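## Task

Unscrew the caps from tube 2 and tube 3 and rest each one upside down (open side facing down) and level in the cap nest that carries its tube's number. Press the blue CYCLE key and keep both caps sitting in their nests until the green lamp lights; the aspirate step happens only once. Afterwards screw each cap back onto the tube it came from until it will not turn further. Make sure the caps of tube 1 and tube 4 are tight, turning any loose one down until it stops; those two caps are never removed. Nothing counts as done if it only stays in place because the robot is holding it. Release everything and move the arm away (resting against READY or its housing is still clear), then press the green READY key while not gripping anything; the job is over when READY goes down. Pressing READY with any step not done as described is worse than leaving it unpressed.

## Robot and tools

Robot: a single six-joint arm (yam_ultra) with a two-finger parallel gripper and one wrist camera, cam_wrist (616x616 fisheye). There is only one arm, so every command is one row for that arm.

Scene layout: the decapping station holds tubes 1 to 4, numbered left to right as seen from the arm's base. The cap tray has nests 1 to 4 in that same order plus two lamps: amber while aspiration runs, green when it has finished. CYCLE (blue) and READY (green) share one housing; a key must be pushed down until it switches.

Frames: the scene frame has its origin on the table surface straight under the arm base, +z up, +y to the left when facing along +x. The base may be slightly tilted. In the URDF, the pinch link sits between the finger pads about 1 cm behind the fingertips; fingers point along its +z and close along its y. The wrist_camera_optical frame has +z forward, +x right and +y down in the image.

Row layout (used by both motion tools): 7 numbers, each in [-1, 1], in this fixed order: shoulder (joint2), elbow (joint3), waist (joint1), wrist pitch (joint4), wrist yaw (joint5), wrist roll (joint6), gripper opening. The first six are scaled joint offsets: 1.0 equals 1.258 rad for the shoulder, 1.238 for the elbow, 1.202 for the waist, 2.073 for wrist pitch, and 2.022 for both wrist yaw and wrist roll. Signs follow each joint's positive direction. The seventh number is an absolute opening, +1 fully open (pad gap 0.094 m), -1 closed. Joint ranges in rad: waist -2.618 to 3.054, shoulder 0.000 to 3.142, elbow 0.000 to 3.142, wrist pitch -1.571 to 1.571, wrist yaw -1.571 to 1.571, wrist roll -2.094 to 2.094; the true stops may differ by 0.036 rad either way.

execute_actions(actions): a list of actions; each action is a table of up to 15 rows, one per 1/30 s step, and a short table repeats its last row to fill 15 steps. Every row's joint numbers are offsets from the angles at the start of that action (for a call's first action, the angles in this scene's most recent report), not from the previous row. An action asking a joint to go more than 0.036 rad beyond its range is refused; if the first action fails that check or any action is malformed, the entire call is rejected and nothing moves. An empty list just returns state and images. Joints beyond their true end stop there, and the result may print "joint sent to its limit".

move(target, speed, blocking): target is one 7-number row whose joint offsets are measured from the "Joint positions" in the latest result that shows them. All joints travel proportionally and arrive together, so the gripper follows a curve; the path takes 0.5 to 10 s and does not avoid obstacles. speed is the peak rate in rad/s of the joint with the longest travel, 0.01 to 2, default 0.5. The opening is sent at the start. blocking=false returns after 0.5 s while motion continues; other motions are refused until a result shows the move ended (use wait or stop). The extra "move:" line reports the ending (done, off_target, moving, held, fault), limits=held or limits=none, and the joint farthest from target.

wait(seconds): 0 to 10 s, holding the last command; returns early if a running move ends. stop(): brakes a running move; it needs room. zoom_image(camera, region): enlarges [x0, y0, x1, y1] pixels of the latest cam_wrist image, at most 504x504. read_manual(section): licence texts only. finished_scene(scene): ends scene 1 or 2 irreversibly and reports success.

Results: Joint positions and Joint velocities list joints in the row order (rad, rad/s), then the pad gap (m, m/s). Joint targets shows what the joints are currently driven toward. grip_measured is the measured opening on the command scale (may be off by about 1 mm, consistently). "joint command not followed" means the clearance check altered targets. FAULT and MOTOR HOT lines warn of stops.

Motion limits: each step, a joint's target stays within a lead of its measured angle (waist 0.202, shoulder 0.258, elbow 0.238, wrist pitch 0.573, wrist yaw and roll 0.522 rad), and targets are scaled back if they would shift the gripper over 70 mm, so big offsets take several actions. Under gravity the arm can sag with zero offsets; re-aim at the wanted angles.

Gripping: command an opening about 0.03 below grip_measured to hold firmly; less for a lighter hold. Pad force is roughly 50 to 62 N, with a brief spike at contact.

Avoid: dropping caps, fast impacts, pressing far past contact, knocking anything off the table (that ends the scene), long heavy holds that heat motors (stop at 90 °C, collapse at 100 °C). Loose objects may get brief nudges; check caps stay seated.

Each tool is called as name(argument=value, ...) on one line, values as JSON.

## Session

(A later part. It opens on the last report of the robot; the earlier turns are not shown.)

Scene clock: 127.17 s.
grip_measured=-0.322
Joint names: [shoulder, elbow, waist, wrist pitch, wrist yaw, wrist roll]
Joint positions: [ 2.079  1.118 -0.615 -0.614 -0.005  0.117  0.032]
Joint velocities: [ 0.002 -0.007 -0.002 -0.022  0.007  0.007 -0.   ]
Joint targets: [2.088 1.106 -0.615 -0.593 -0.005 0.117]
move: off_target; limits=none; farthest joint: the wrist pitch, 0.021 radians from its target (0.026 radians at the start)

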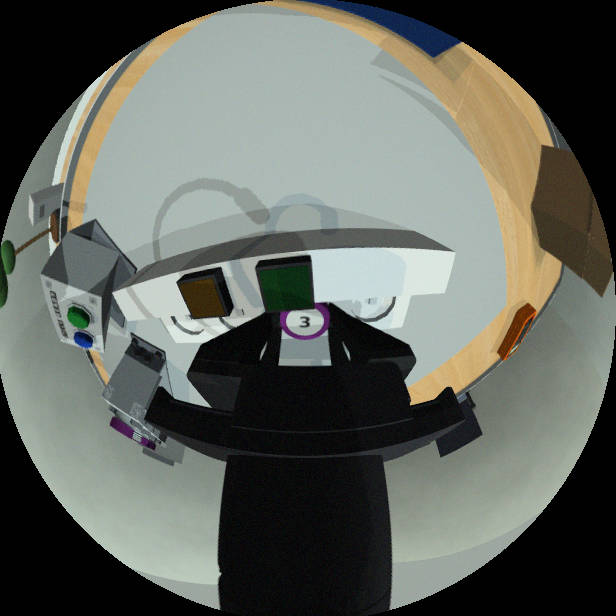

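move(target=[-0.01,0,0,0,0,0,-0.05])

move(target=[-0.095,0.09,0,-0.085,0,0,-0.05], speed=0.25)

move(target=[-0.095,0.25,0,-0.18,0,0.72,-0.05], speed=1.2)

zoom_image(camera="cam_wrist", region=[240,190,380,330])

move(target=[-0.01,0.02,0.848,0,0,0,-0.05], speed=0.7)

Scene clock: 131.77 s.
grip_measured=-0.053
Joint names: [shoulder, elbow, waist, wrist pitch, wrist yaw, wrist roll]
Joint positions: [ 2.079  1.118 -0.615 -0.615  0.001  0.117  0.045]
Joint velocities: [-0.002 -0.007 -0.012 -0.007 -0.11  -0.007  0.001]
Joint targets: [2.066 1.118 -0.615 -0.614 -0.005 0.116]
move: done; limits=none; farthest joint: the shoulder, 0.012 radians from its target (0.012 radians at the start)

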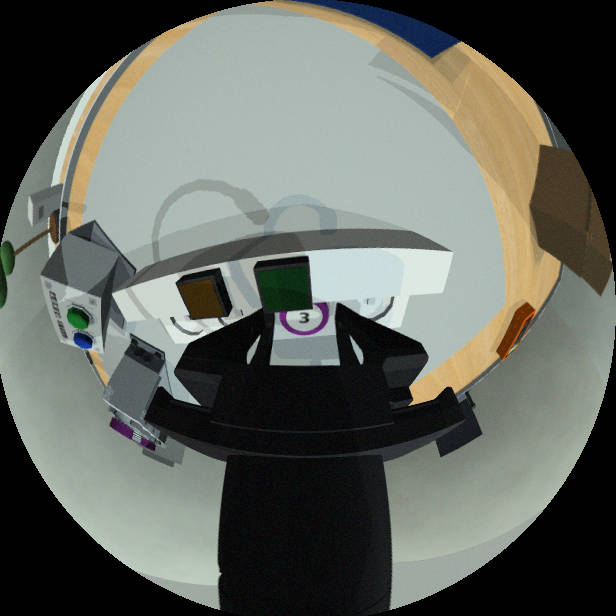

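Scene clock: 133.13 s.
grip_measured=-0.052
Joint names: [shoulder, elbow, waist, wrist pitch, wrist yaw, wrist roll]
Joint positions: [ 1.984  1.198 -0.615 -0.778  0.001  0.117  0.045]
Joint velocities: [-0.012 -0.012 -0.012 -0.066  0.051  0.022  0.   ]
Joint targets: [1.959 1.230 -0.615 -0.791 0.000 0.117]
move: off_target; limits=none; farthest joint: the elbow, 0.032 radians from its target (0.111 radians at the start)

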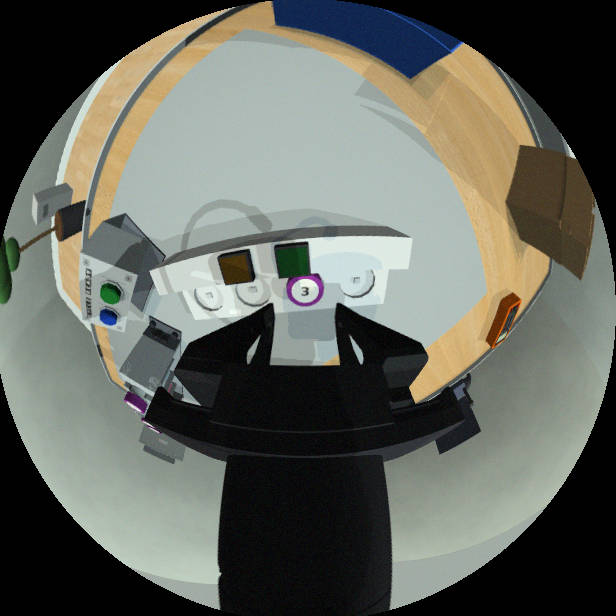

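Scene clock: 135.33 s.
grip_measured=-0.052
Joint names: [shoulder, elbow, waist, wrist pitch, wrist yaw, wrist roll]
Joint positions: [ 1.89   1.474 -0.615 -1.133  0.001  1.567  0.045]
Joint velocities: [-0.017  0.012 -0.012 -0.007 -0.051 -0.022 -0.   ]
Joint targets: [1.864 1.508 -0.615 -1.151 0.001 1.572]
move: off_target; limits=none; farthest joint: the elbow, 0.034 radians from its target (0.310 radians at the start)

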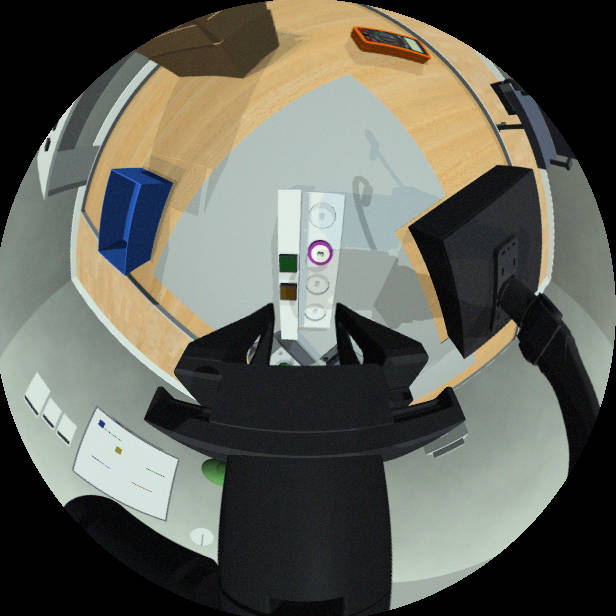

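Region (240, 190, 380, 330) of cam_wrist's 616x616 image, scaled by 3.600, with more detail than that image has.

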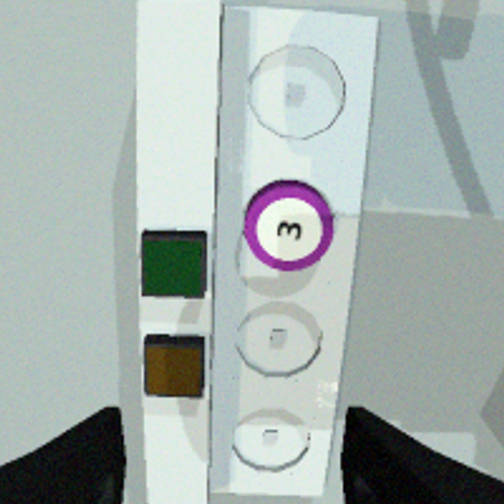

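Scene clock: 137.20 s.
grip_measured=-0.052
Joint names: [shoulder, elbow, waist, wrist pitch, wrist yaw, wrist roll]
Joint positions: [ 1.89   1.474  0.408 -1.133 -0.007  1.567  0.045]
Joint velocities: [-0.007 -0.002 -0.007  0.022 -0.022 -0.037 -0.001]
Joint targets: [1.878 1.498 0.404 -1.133 0.000 1.567]
move: off_target; limits=none; farthest joint: the elbow, 0.025 radians from its target (0.025 radians at the start)

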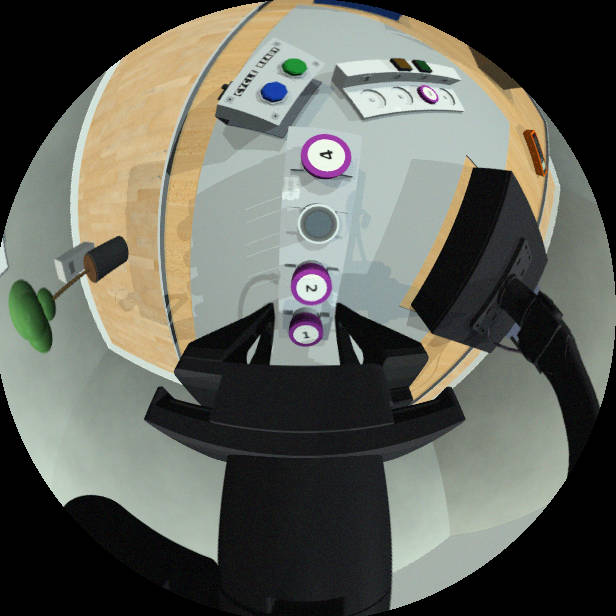

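move(target=[0.021,-0.091,-0.018,0.057,0,0.22,-0.05], speed=0.3)

Scene clock: 143.83 s.
grip_measured=-0.052
Joint names: [shoulder, elbow, waist, wrist pitch, wrist yaw, wrist roll]
Joint positions: [ 1.915  1.374  0.398 -1.023 -0.007  2.006  0.045]
Joint velocities: [ 0.002 -0.002 -0.007 -0.037  0.081 -0.007 -0.   ]
Joint targets: [1.917 1.361 0.387 -1.015 -0.007 2.012]
move: done; limits=none; farthest joint: the elbow, 0.013 radians from its target (0.112 radians at the start)

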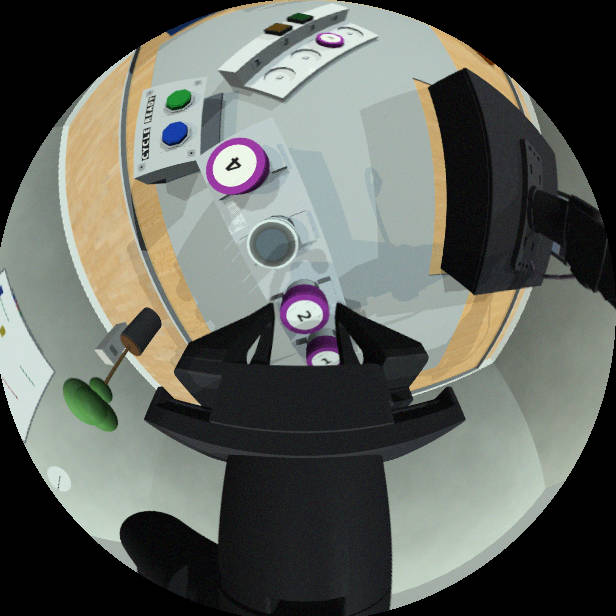

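execute_actions(actions=[[[0,0.01,0,0,0,0,-0.36]],[[-0.008,0.035,0,0,0,-0.5,-0.36]],[[-0.008,0.035,0,0,0,-0.5,-0.36]],[[-0.008,0.035,0,0,0,-0.5,-0.36]],[[-0.008,0.035,0,0,0,-0.5,-0.36]],[[0,0.01,0,0,0,0,-0.17]],[[0,0.01,0,0,0,0.5,-0.17]],[[0,0.01,0,0,0,0.5,-0.17]],[[0,0.01,0,0,0,0.5,-0.17]],[[0,0.01,0,0,0,0.45,-0.17]],[[0,0.01,0,0,0,0,-0.36]],[[-0.008,0.035,0,0,0,-0.5,-0.36]],[[-0.008,0.035,0,0,0,-0.5,-0.36]],[[-0.008,0.035,0,0,0,-0.5,-0.36]],[[-0.008,0.035,0,0,0,-0.5,-0.36]],[[0,0.01,0,0,0,0,-0.17]],[[0,0.01,0,0,0,0.5,-0.17]],[[0,0.01,0,0,0,0.5,-0.17]],[[0,0.01,0,0,0,0.5,-0.17]],[[0,0.01,0,0,0,0,-0.36]],[[-0.008,0.035,0,0,0,-0.5,-0.36]],[[-0.008,0.035,0,0,0,-0.5,-0.36]]])

move(target=[-0.04,0.115,0,-0.065,0,0,-0.36], speed=0.12)

Scene clock: 160.70 s.
grip_measured=-0.325
Joint names: [shoulder, elbow, waist, wrist pitch, wrist yaw, wrist roll]
Joint positions: [ 1.915  1.387  0.398 -1.042 -0.002 -0.883  0.032]
Joint velocities: [-0.007 -0.012 -0.007  0.007 -0.022 -0.315 -0.001]
Joint targets: [1.905 1.431 0.398 -1.041 -0.005 -0.946]

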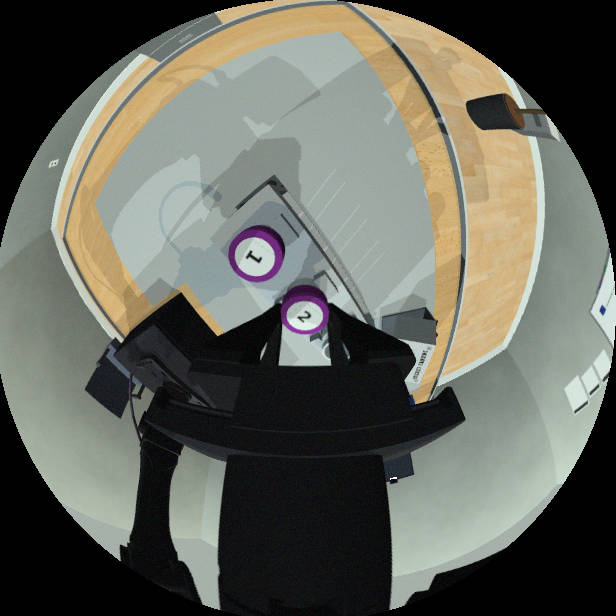

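Scene clock: 162.47 s.
grip_measured=-0.325
Joint names: [shoulder, elbow, waist, wrist pitch, wrist yaw, wrist roll]
Joint positions: [ 1.892  1.495  0.398 -1.161 -0.001 -0.887  0.032]
Joint velocities: [-0.012  0.012 -0.007  0.022  0.066 -0.066  0.   ]
Joint targets: [1.864 1.529 0.398 -1.176 -0.002 -0.883]
move: off_target; limits=none; farthest joint: the elbow, 0.035 radians from its target (0.142 radians at the start)

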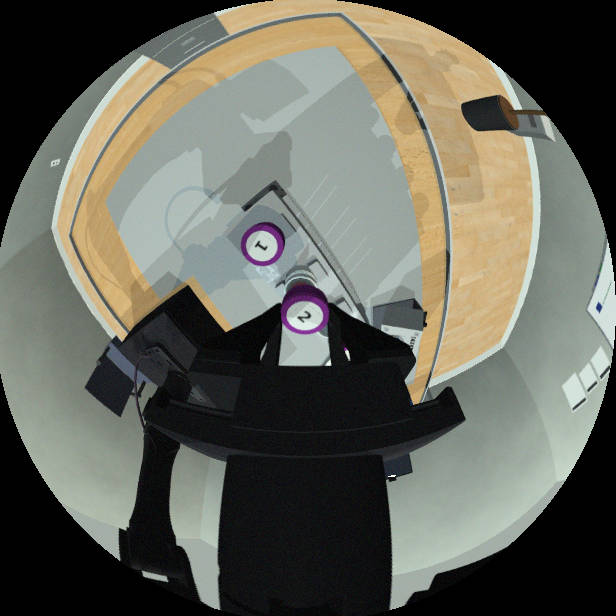

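move(target=[-0.01,0.02,-0.718,0,0,-0.33,-0.36], speed=0.6)

move(target=[0.085,-0.247,0,0.196,0,0,-0.36], speed=0.3)

zoom_image(camera="cam_wrist", region=[200,170,400,370])

move(target=[0,0,0,0,0,0.82,-0.36], speed=2)

zoom_image(camera="cam_wrist", region=[200,170,400,370])

Scene clock: 169.07 s.
grip_measured=-0.325
Joint names: [shoulder, elbow, waist, wrist pitch, wrist yaw, wrist roll]
Joint positions: [ 1.892  1.495 -0.466 -1.162  0.004 -1.548  0.032]
Joint velocities: [-0.017  0.002 -0.002 -0.037  0.066  0.007 -0.   ]
Joint targets: [1.879 1.519 -0.465 -1.161 -0.001 -1.554]
move: off_target; limits=none; farthest joint: the elbow, 0.025 radians from its target (0.025 radians at the start)

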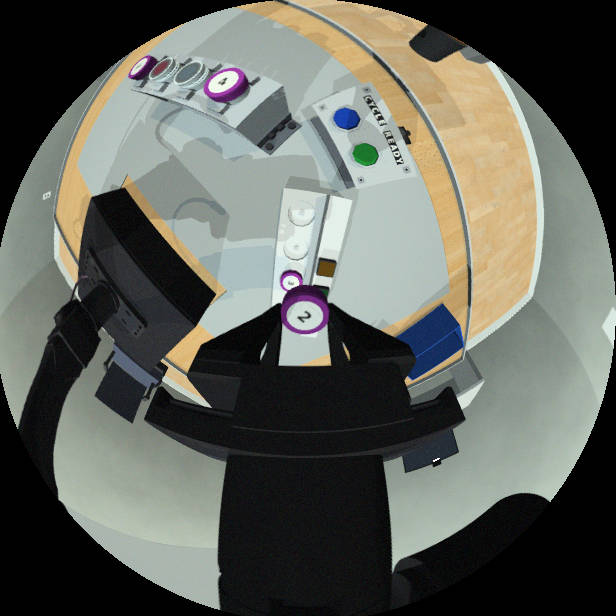

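Scene clock: 171.13 s.
grip_measured=-0.325
Joint names: [shoulder, elbow, waist, wrist pitch, wrist yaw, wrist roll]
Joint positions: [ 2.001  1.2   -0.466 -0.767  0.004 -1.548  0.032]
Joint velocities: [-0.007 -0.012 -0.002 -0.081 -0.066  0.022 -0.   ]
Joint targets: [1.999 1.189 -0.466 -0.755 0.004 -1.548]
move: done; limits=none; farthest joint: the wrist pitch, 0.012 radians from its target (0.406 radians at the start)

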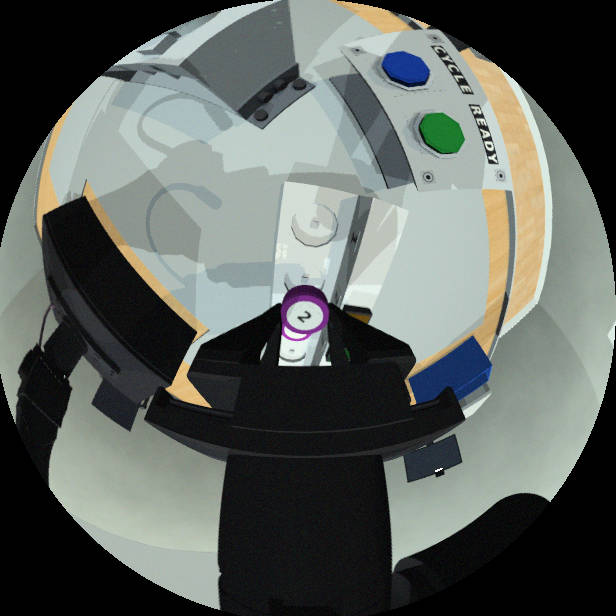

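Region (200, 170, 400, 370) of cam_wrist's 616x616 image, scaled by 2.520, with more detail than that image has.

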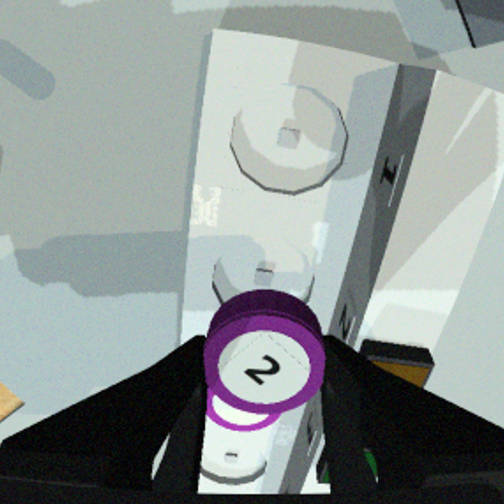

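Scene clock: 173.13 s.
grip_measured=-0.325
Joint names: [shoulder, elbow, waist, wrist pitch, wrist yaw, wrist roll]
Joint positions: [ 2.001  1.2   -0.466 -0.767  0.004  0.104  0.032]
Joint velocities: [-0.022 -0.027 -0.002  0.022  0.007  0.007  0.001]
Joint targets: [2.001 1.200 -0.466 -0.767 0.004 0.110]
move: done; limits=none; farthest joint: the wrist roll, 0.006 radians from its target (1.658 radians at the start)

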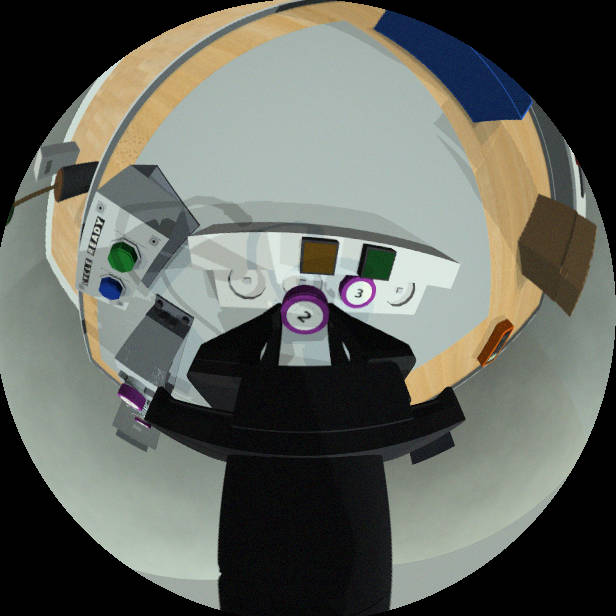

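Region (200, 170, 400, 370) of cam_wrist's 616x616 image, scaled by 2.520, with more detail than that image has.

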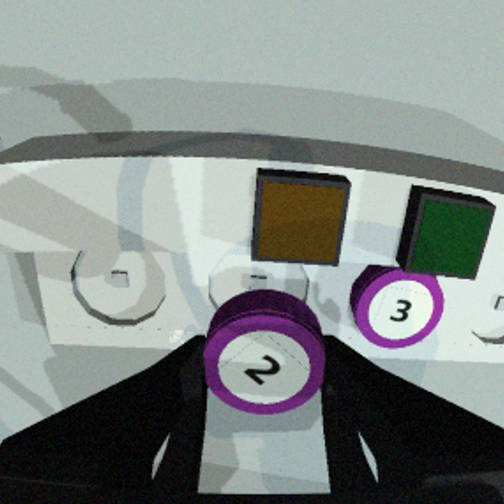

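move(target=[0.058,-0.041,0.014,0.059,0,0.05,-0.36], speed=0.1)

move(target=[0.024,-0.016,0,0.024,0,0,-0.36], speed=0.04)

Scene clock: 177.57 s.
grip_measured=-0.325
Joint names: [shoulder, elbow, waist, wrist pitch, wrist yaw, wrist roll]
Joint positions: [ 2.073  1.163 -0.459 -0.663  0.004  0.199  0.032]
Joint velocities: [-0.012  0.002  0.002  0.007  0.022  0.066  0.   ]
Joint targets: [2.074 1.149 -0.450 -0.645 0.004 0.205]
move: done; limits=none; farthest joint: the wrist pitch, 0.018 radians from its target (0.123 radians at the start)

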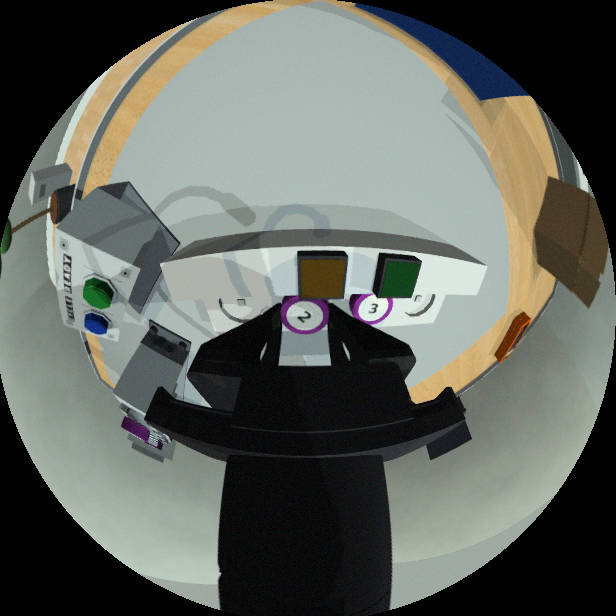

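Scene clock: 179.03 s.
grip_measured=-0.325
Joint names: [shoulder, elbow, waist, wrist pitch, wrist yaw, wrist roll]
Joint positions: [ 2.096  1.163 -0.459 -0.646  0.004  0.199  0.032]
Joint velocities: [ 0.002 -0.007  0.012 -0.022  0.022  0.066  0.001]
Joint targets: [2.103 1.144 -0.459 -0.613 0.004 0.199]
move: off_target; limits=none; farthest joint: the wrist pitch, 0.033 radians from its target (0.050 radians at the start)

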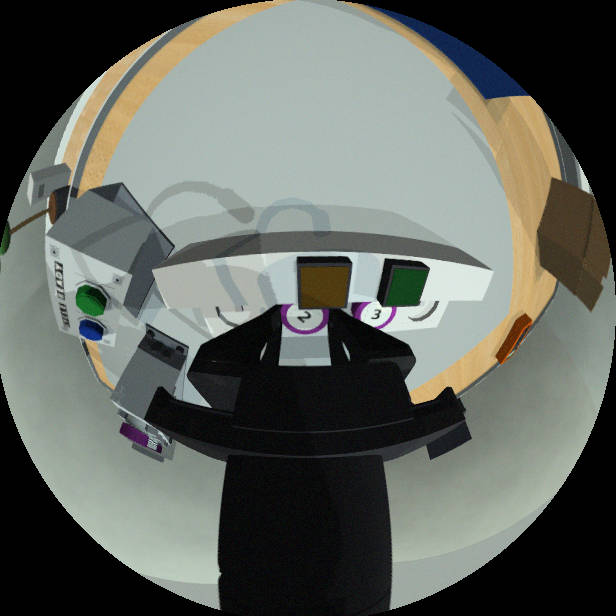

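move(target=[-0.005,0,0,0,0,0,-0.12])

move(target=[-0.095,0.06,0,-0.068,0,0,-0.12], speed=0.25)

move(target=[-0.05,0.19,0,-0.125,0,0.68,-0.12], speed=1.3)

zoom_image(camera="cam_wrist", region=[230,150,400,320])

move(target=[0.225,0.42,0.325,-0.09,0,0,-1])

Scene clock: 184.23 s.
grip_measured=-0.122
Joint names: [shoulder, elbow, waist, wrist pitch, wrist yaw, wrist roll]
Joint positions: [ 2.096  1.163 -0.459 -0.647  0.004  0.199  0.041]
Joint velocities: [ 0.002  0.002 -0.007  0.037 -0.022  0.007 -0.001]
Joint targets: [2.089 1.163 -0.459 -0.647 0.004 0.199]
move: done; limits=none; farthest joint: the shoulder, 0.006 radians from its target (0.006 radians at the start)

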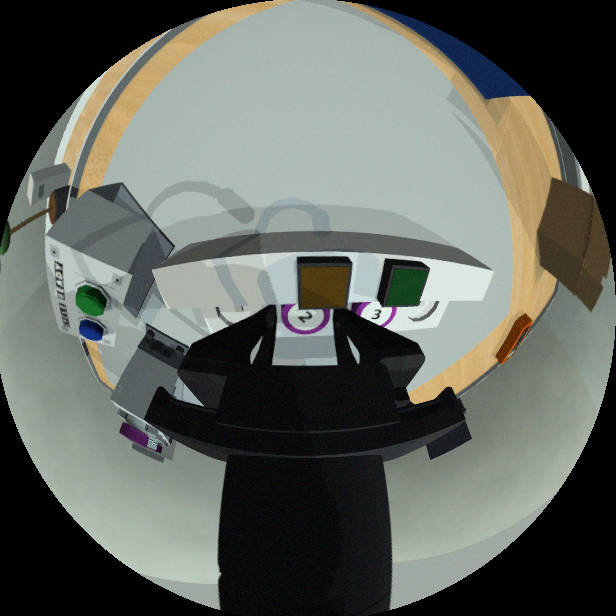

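Scene clock: 185.47 s.
grip_measured=-0.122
Joint names: [shoulder, elbow, waist, wrist pitch, wrist yaw, wrist roll]
Joint positions: [ 1.999  1.208 -0.459 -0.775  0.004  0.199  0.041]
Joint velocities: [-0.017 -0.012 -0.007  0.007 -0.081 -0.022  0.   ]
Joint targets: [1.976 1.238 -0.459 -0.787 0.004 0.199]
move: off_target; limits=none; farthest joint: the elbow, 0.030 radians from its target (0.074 radians at the start)

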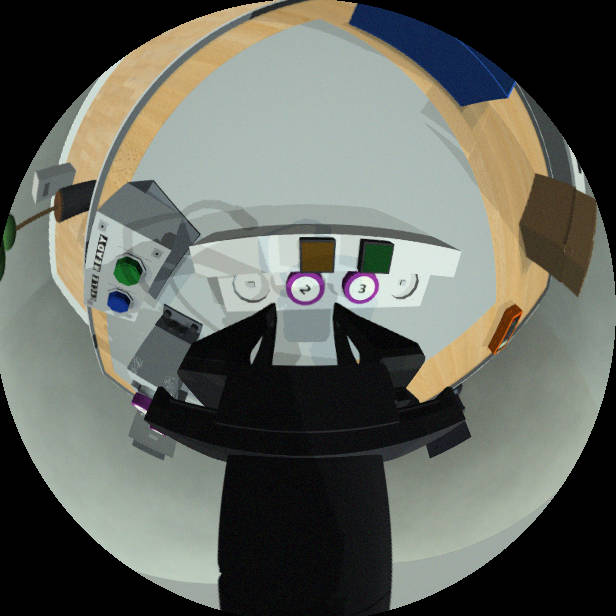

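Scene clock: 187.53 s.
grip_measured=-0.122
Joint names: [shoulder, elbow, waist, wrist pitch, wrist yaw, wrist roll]
Joint positions: [ 1.964  1.408 -0.459 -1.015  0.004  1.568  0.041]
Joint velocities: [-0.007  0.002 -0.002 -0.022 -0.022 -0.051  0.001]
Joint targets: [1.936 1.443 -0.459 -1.034 0.004 1.574]
move: off_target; limits=none; farthest joint: the elbow, 0.035 radians from its target (0.236 radians at the start)

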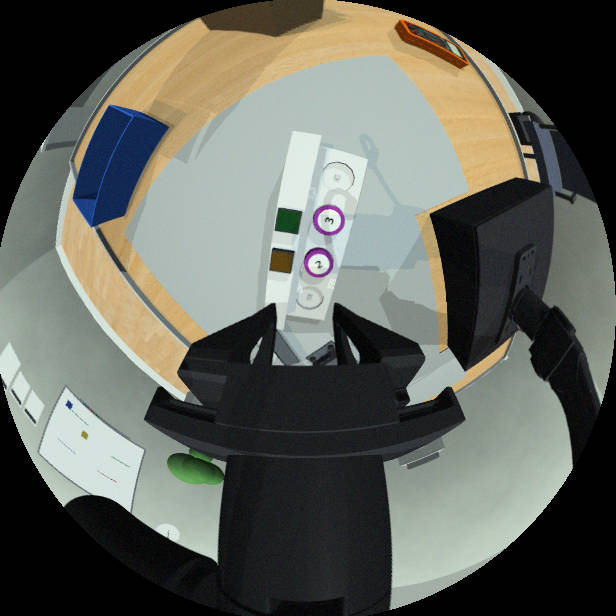

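Region (230, 150, 400, 320) of cam_wrist's 616x616 image, scaled by 2.965, with more detail than that image has.

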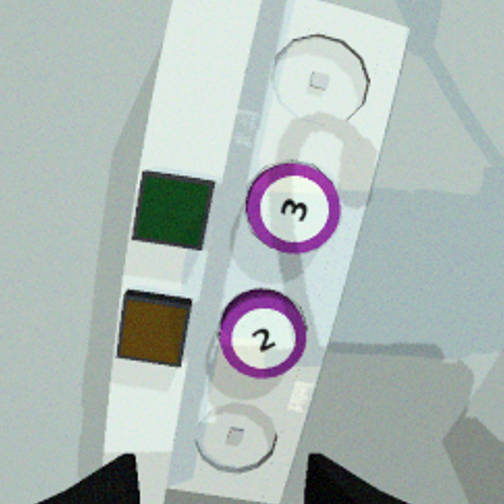

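Scene clock: 189.27 s.
grip_measured=-0.997
Joint names: [shoulder, elbow, waist, wrist pitch, wrist yaw, wrist roll]
Joint positions: [ 2.248  1.891 -0.065 -1.183  0.     1.568  0.   ]
Joint velocities: [-0.012 -0.007  0.002  0.095 -0.037  0.051  0.   ]
Joint targets: [2.247 1.928 -0.069 -1.202 0.004 1.568]
move: off_target; limits=none; farthest joint: the elbow, 0.037 radians from its target (0.520 radians at the start)

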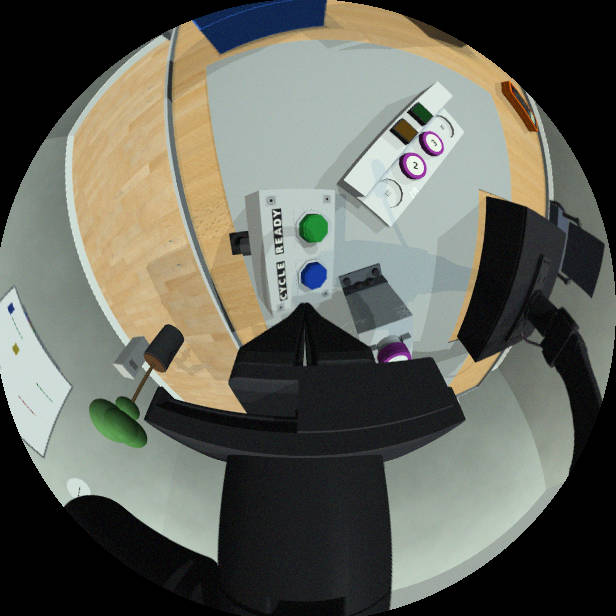

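move(target=[0.02,-0.11,-0.02,0.063,0,0,-1], speed=0.15)

Scene clock: 193.27 s.
grip_measured=-0.997
Joint names: [shoulder, elbow, waist, wrist pitch, wrist yaw, wrist roll]
Joint positions: [ 2.277  1.767 -0.079 -1.063  0.     1.568  0.   ]
Joint velocities: [ 0.007  0.012 -0.002  0.007 -0.007  0.051  0.   ]
Joint targets: [2.273 1.755 -0.089 -1.052 0.000 1.568]
move: done; limits=none; farthest joint: the elbow, 0.012 radians from its target (0.136 radians at the start)

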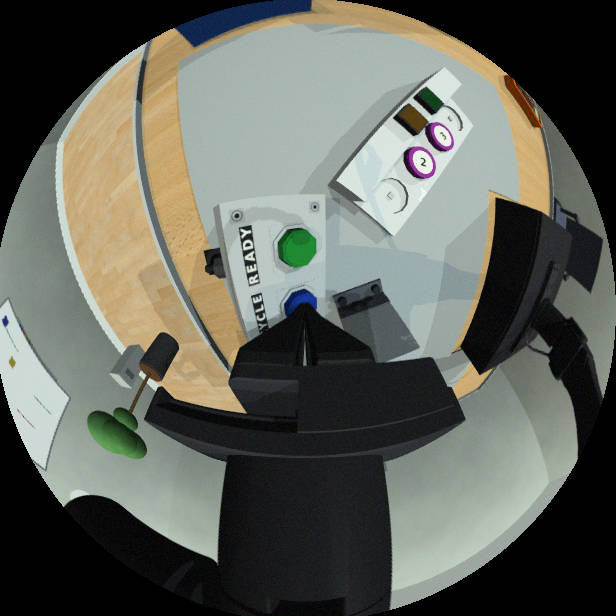

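move(target=[0.025,-0.01,0,0.024,0,0,-1], speed=0.04)

Scene clock: 196.20 s.
grip_measured=-0.997
Joint names: [shoulder, elbow, waist, wrist pitch, wrist yaw, wrist roll]
Joint positions: [ 2.289  1.767 -0.079 -1.055 -0.     1.568  0.   ]
Joint velocities: [-0.017 -0.017  0.007 -0.037 -0.007  0.022  0.   ]
Joint targets: [2.308 1.755 -0.079 -1.014 0.000 1.568]
move: off_target; limits=none; farthest joint: the wrist pitch, 0.041 radians from its target (0.050 radians at the start)

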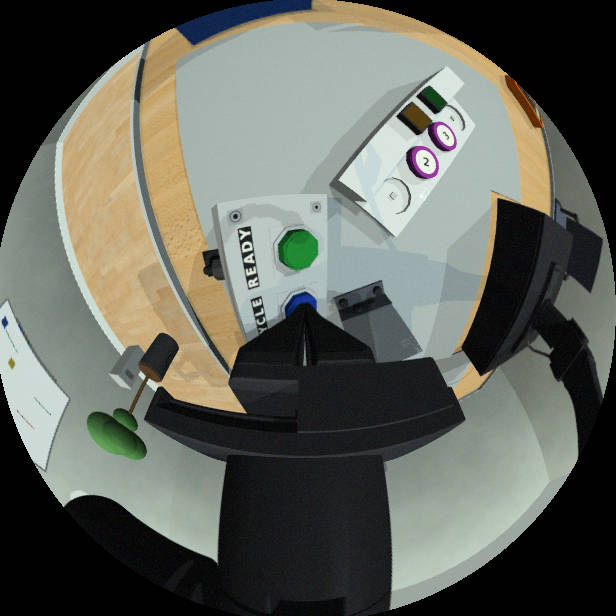

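move(target=[0.035,-0.02,0,0.02,0,0,-1], speed=0.04)

Scene clock: 202.90 s.
grip_measured=-0.997
Joint names: [shoulder, elbow, waist, wrist pitch, wrist yaw, wrist roll]
Joint positions: [ 2.302  1.767 -0.079 -1.055 -0.001  1.568  0.   ]
Joint velocities: [-0.012 -0.002 -0.007  0.081 -0.066  0.037  0.001]
Joint targets: [2.333 1.742 -0.079 -1.013 -0.000 1.568]
move: off_target; limits=none; farthest joint: the wrist pitch, 0.042 radians from its target (0.041 radians at the start)

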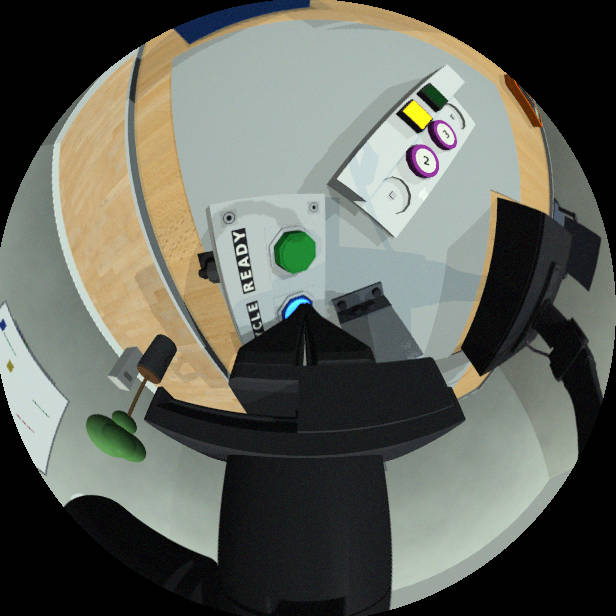

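move(target=[-0.325,-0.215,0,-0.059,0,-1,-0.05], speed=1.2)

move(target=[-0.01,0.01,0.155,0,0,-0.55,-0.05], speed=1.2)

Scene clock: 211.80 s.
grip_measured=-0.052
Joint names: [shoulder, elbow, waist, wrist pitch, wrist yaw, wrist roll]
Joint positions: [ 1.921  1.513 -0.079 -1.165  0.002 -0.448  0.045]
Joint velocities: [-0.012 -0.007 -0.027  0.022  0.007 -0.007 -0.   ]
Joint targets: [1.893 1.501 -0.079 -1.177 -0.001 -0.454]
move: off_target; limits=none; farthest joint: the shoulder, 0.028 radians from its target (0.409 radians at the start)

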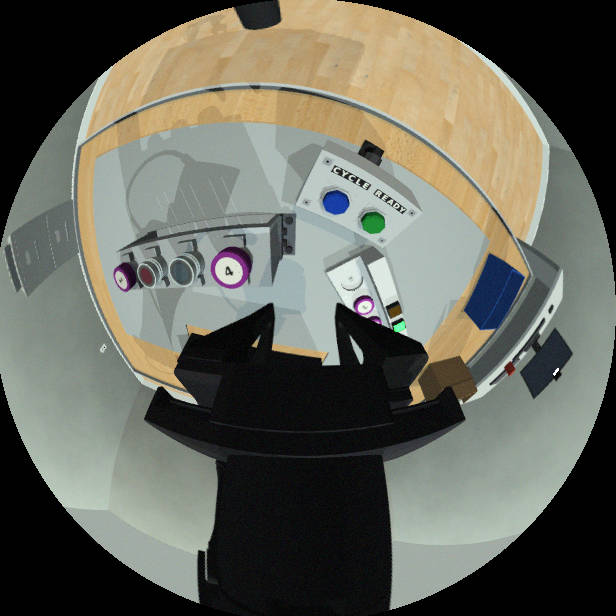

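Scene clock: 213.73 s.
grip_measured=-0.052
Joint names: [shoulder, elbow, waist, wrist pitch, wrist yaw, wrist roll]
Joint positions: [ 1.921  1.513  0.1   -1.165  0.002 -1.554  0.045]
Joint velocities: [ 0.002  0.002 -0.007 -0.022 -0.037  0.007 -0.   ]
Joint targets: [1.909 1.526 0.107 -1.165 0.002 -1.560]
move: done; limits=none; farthest joint: the shoulder, 0.013 radians from its target (0.013 radians at the start)

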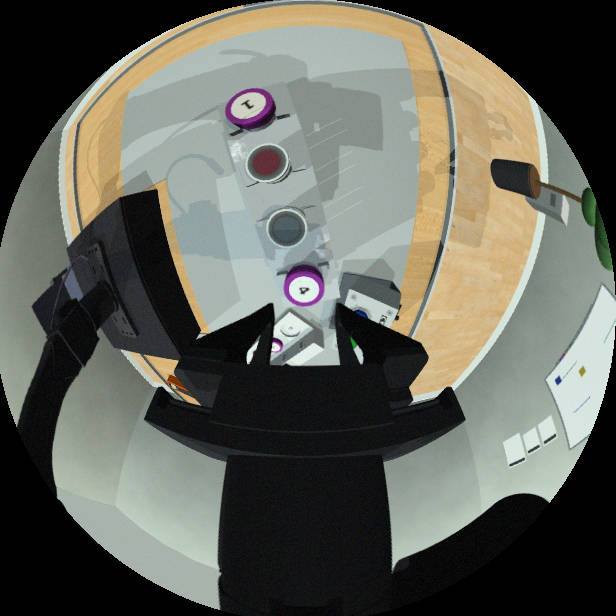

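move(target=[0.021,-0.093,0.008,0.069,0,0,-0.05], speed=0.12)

execute_actions(actions=[[[0,0,0,0,0,0,-0.36]],[[0,0,0,0,0,0.1,-0.36]],[[0,0,0,0,0,0.1,-0.36]]])

Scene clock: 218.00 s.
grip_measured=-0.052
Joint names: [shoulder, elbow, waist, wrist pitch, wrist yaw, wrist roll]
Joint positions: [ 1.947  1.411  0.1   -1.034  0.002 -1.555  0.045]
Joint velocities: [-0.007  0.002 -0.022  0.125 -0.037 -0.037 -0.   ]
Joint targets: [1.948 1.398 0.109 -1.022 0.002 -1.554]
move: done; limits=none; farthest joint: the elbow, 0.013 radians from its target (0.115 radians at the start)

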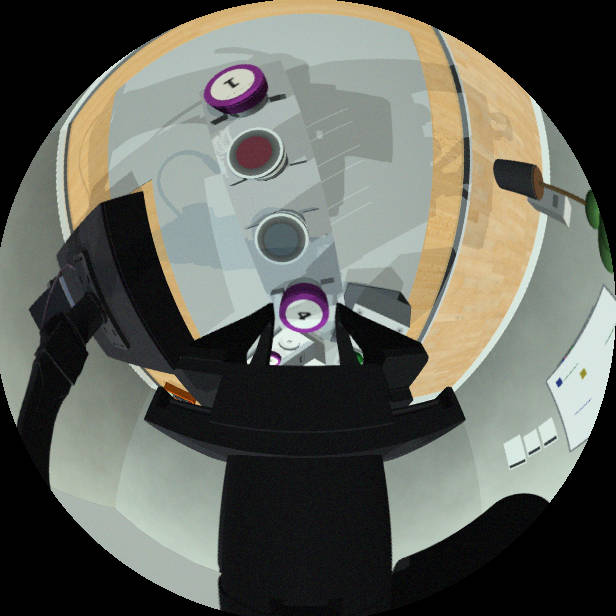

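Scene clock: 219.50 s.
grip_measured=-0.327
Joint names: [shoulder, elbow, waist, wrist pitch, wrist yaw, wrist roll]
Joint positions: [ 1.947  1.411  0.1   -1.038  0.003 -1.288  0.032]
Joint velocities: [-0.017  0.017 -0.002 -0.007 -0.095  0.007 -0.   ]
Joint targets: [1.947 1.411 0.100 -1.037 0.002 -1.165]

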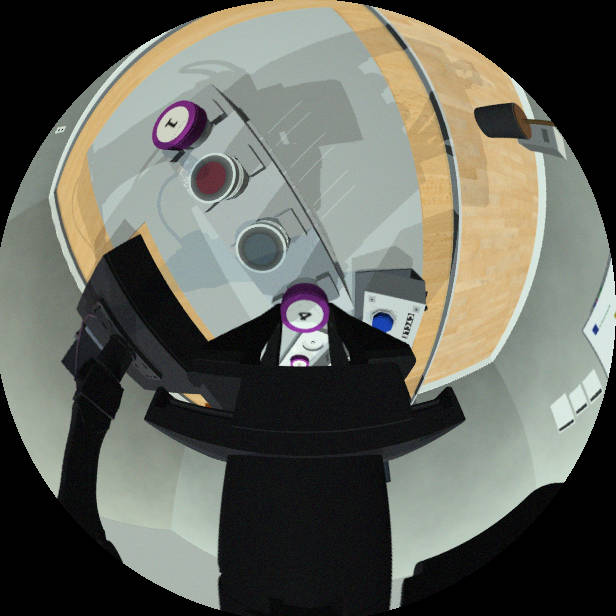

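Stopped. On to cap 1.

move(target=[0,0,0,0,0,0,-0.05])

move(target=[-0.042,0.11,0,-0.068,0,0,-0.05], speed=0.25)

move(target=[-0.01,0.01,0.372,0,0,-0.33,-0.05], speed=0.7)

Scene clock: 222.30 s.
grip_measured=-0.052
Joint names: [shoulder, elbow, waist, wrist pitch, wrist yaw, wrist roll]
Joint positions: [ 1.947  1.411  0.1   -1.038  0.003 -1.291  0.045]
Joint velocities: [ 0.002  0.002  0.002 -0.007  0.066 -0.066 -0.   ]
Joint targets: [1.947 1.411 0.100 -1.038 0.003 -1.288]
move: done; limits=none; farthest joint: the wrist roll, 0.003 radians from its target (0.000 radians at the start)

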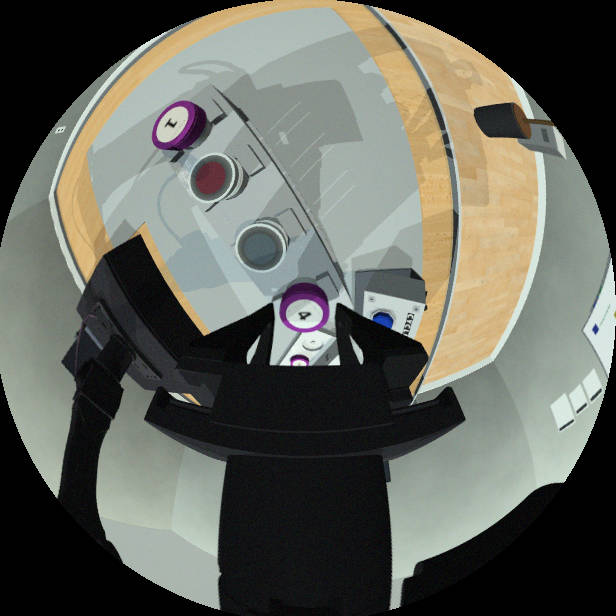

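Scene clock: 223.53 s.
grip_measured=-0.052
Joint names: [shoulder, elbow, waist, wrist pitch, wrist yaw, wrist roll]
Joint positions: [ 1.919  1.514  0.1   -1.161  0.003 -1.291  0.045]
Joint velocities: [-0.002 -0.017  0.002  0.037  0.007 -0.095  0.001]
Joint targets: [1.895 1.547 0.100 -1.179 0.003 -1.291]
move: off_target; limits=none; farthest joint: the elbow, 0.033 radians from its target (0.137 radians at the start)

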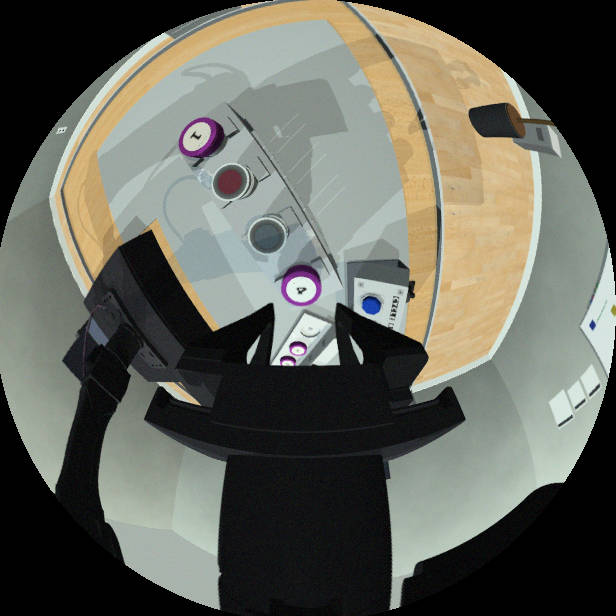

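Scene clock: 225.33 s.
grip_measured=-0.052
Joint names: [shoulder, elbow, waist, wrist pitch, wrist yaw, wrist roll]
Joint positions: [ 1.919  1.514  0.546 -1.161  0.007 -1.953  0.045]
Joint velocities: [ 0.007 -0.007 -0.012  0.037 -0.051 -0.051  0.   ]
Joint targets: [1.906 1.527 0.547 -1.161 0.003 -1.958]
move: done; limits=none; farthest joint: the shoulder, 0.012 radians from its target (0.012 radians at the start)

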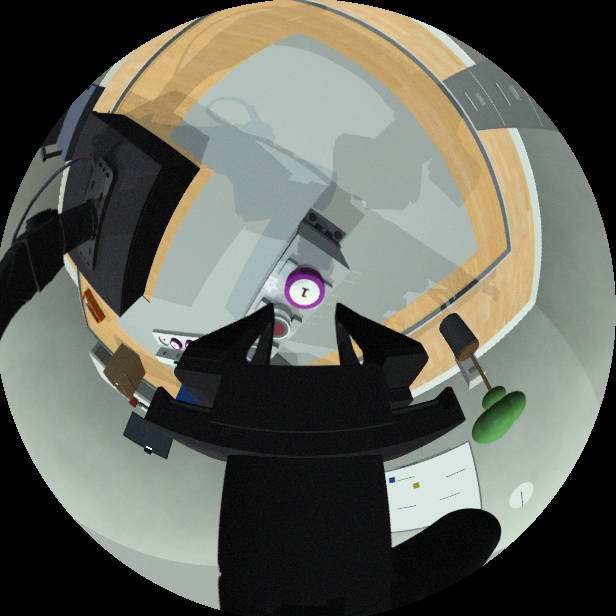

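move(target=[0.022,-0.093,0,0.068,0,0,-0.05], speed=0.12)

execute_actions(actions=[[[0,0,0,0,0,0,-0.36]],[[0,-0.008,0,0,0,0.12,-0.36]],[[0,-0.008,0,0,0,0.12,-0.36]],[[0,-0.008,0,0,0,0.12,-0.36]]])

Scene clock: 231.10 s.
grip_measured=-0.052
Joint names: [shoulder, elbow, waist, wrist pitch, wrist yaw, wrist roll]
Joint positions: [ 1.945  1.412  0.546 -1.03   0.007 -1.953  0.045]
Joint velocities: [-0.002 -0.007 -0.007  0.081 -0.066 -0.022 -0.001]
Joint targets: [1.946 1.399 0.546 -1.021 0.007 -1.953]
move: done; limits=none; farthest joint: the elbow, 0.013 radians from its target (0.115 radians at the start)

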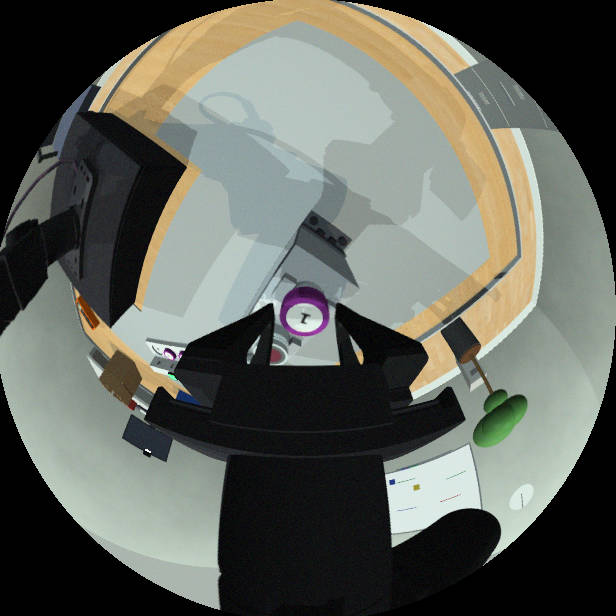

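Scene clock: 233.10 s.
grip_measured=-0.324
Joint names: [shoulder, elbow, waist, wrist pitch, wrist yaw, wrist roll]
Joint positions: [ 1.945  1.412  0.554 -1.029  0.009 -1.483  0.032]
Joint velocities: [ 0.007  0.012 -0.002 -0.007  0.022  0.066 -0.001]
Joint targets: [1.945 1.402 0.549 -1.030 0.010 -1.372]

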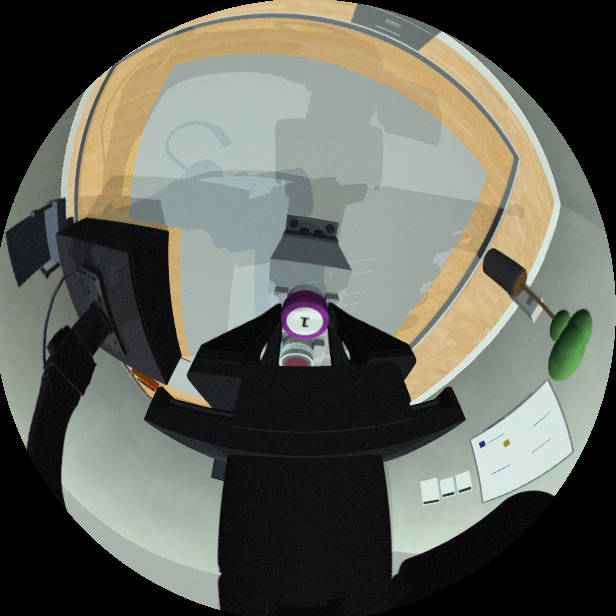

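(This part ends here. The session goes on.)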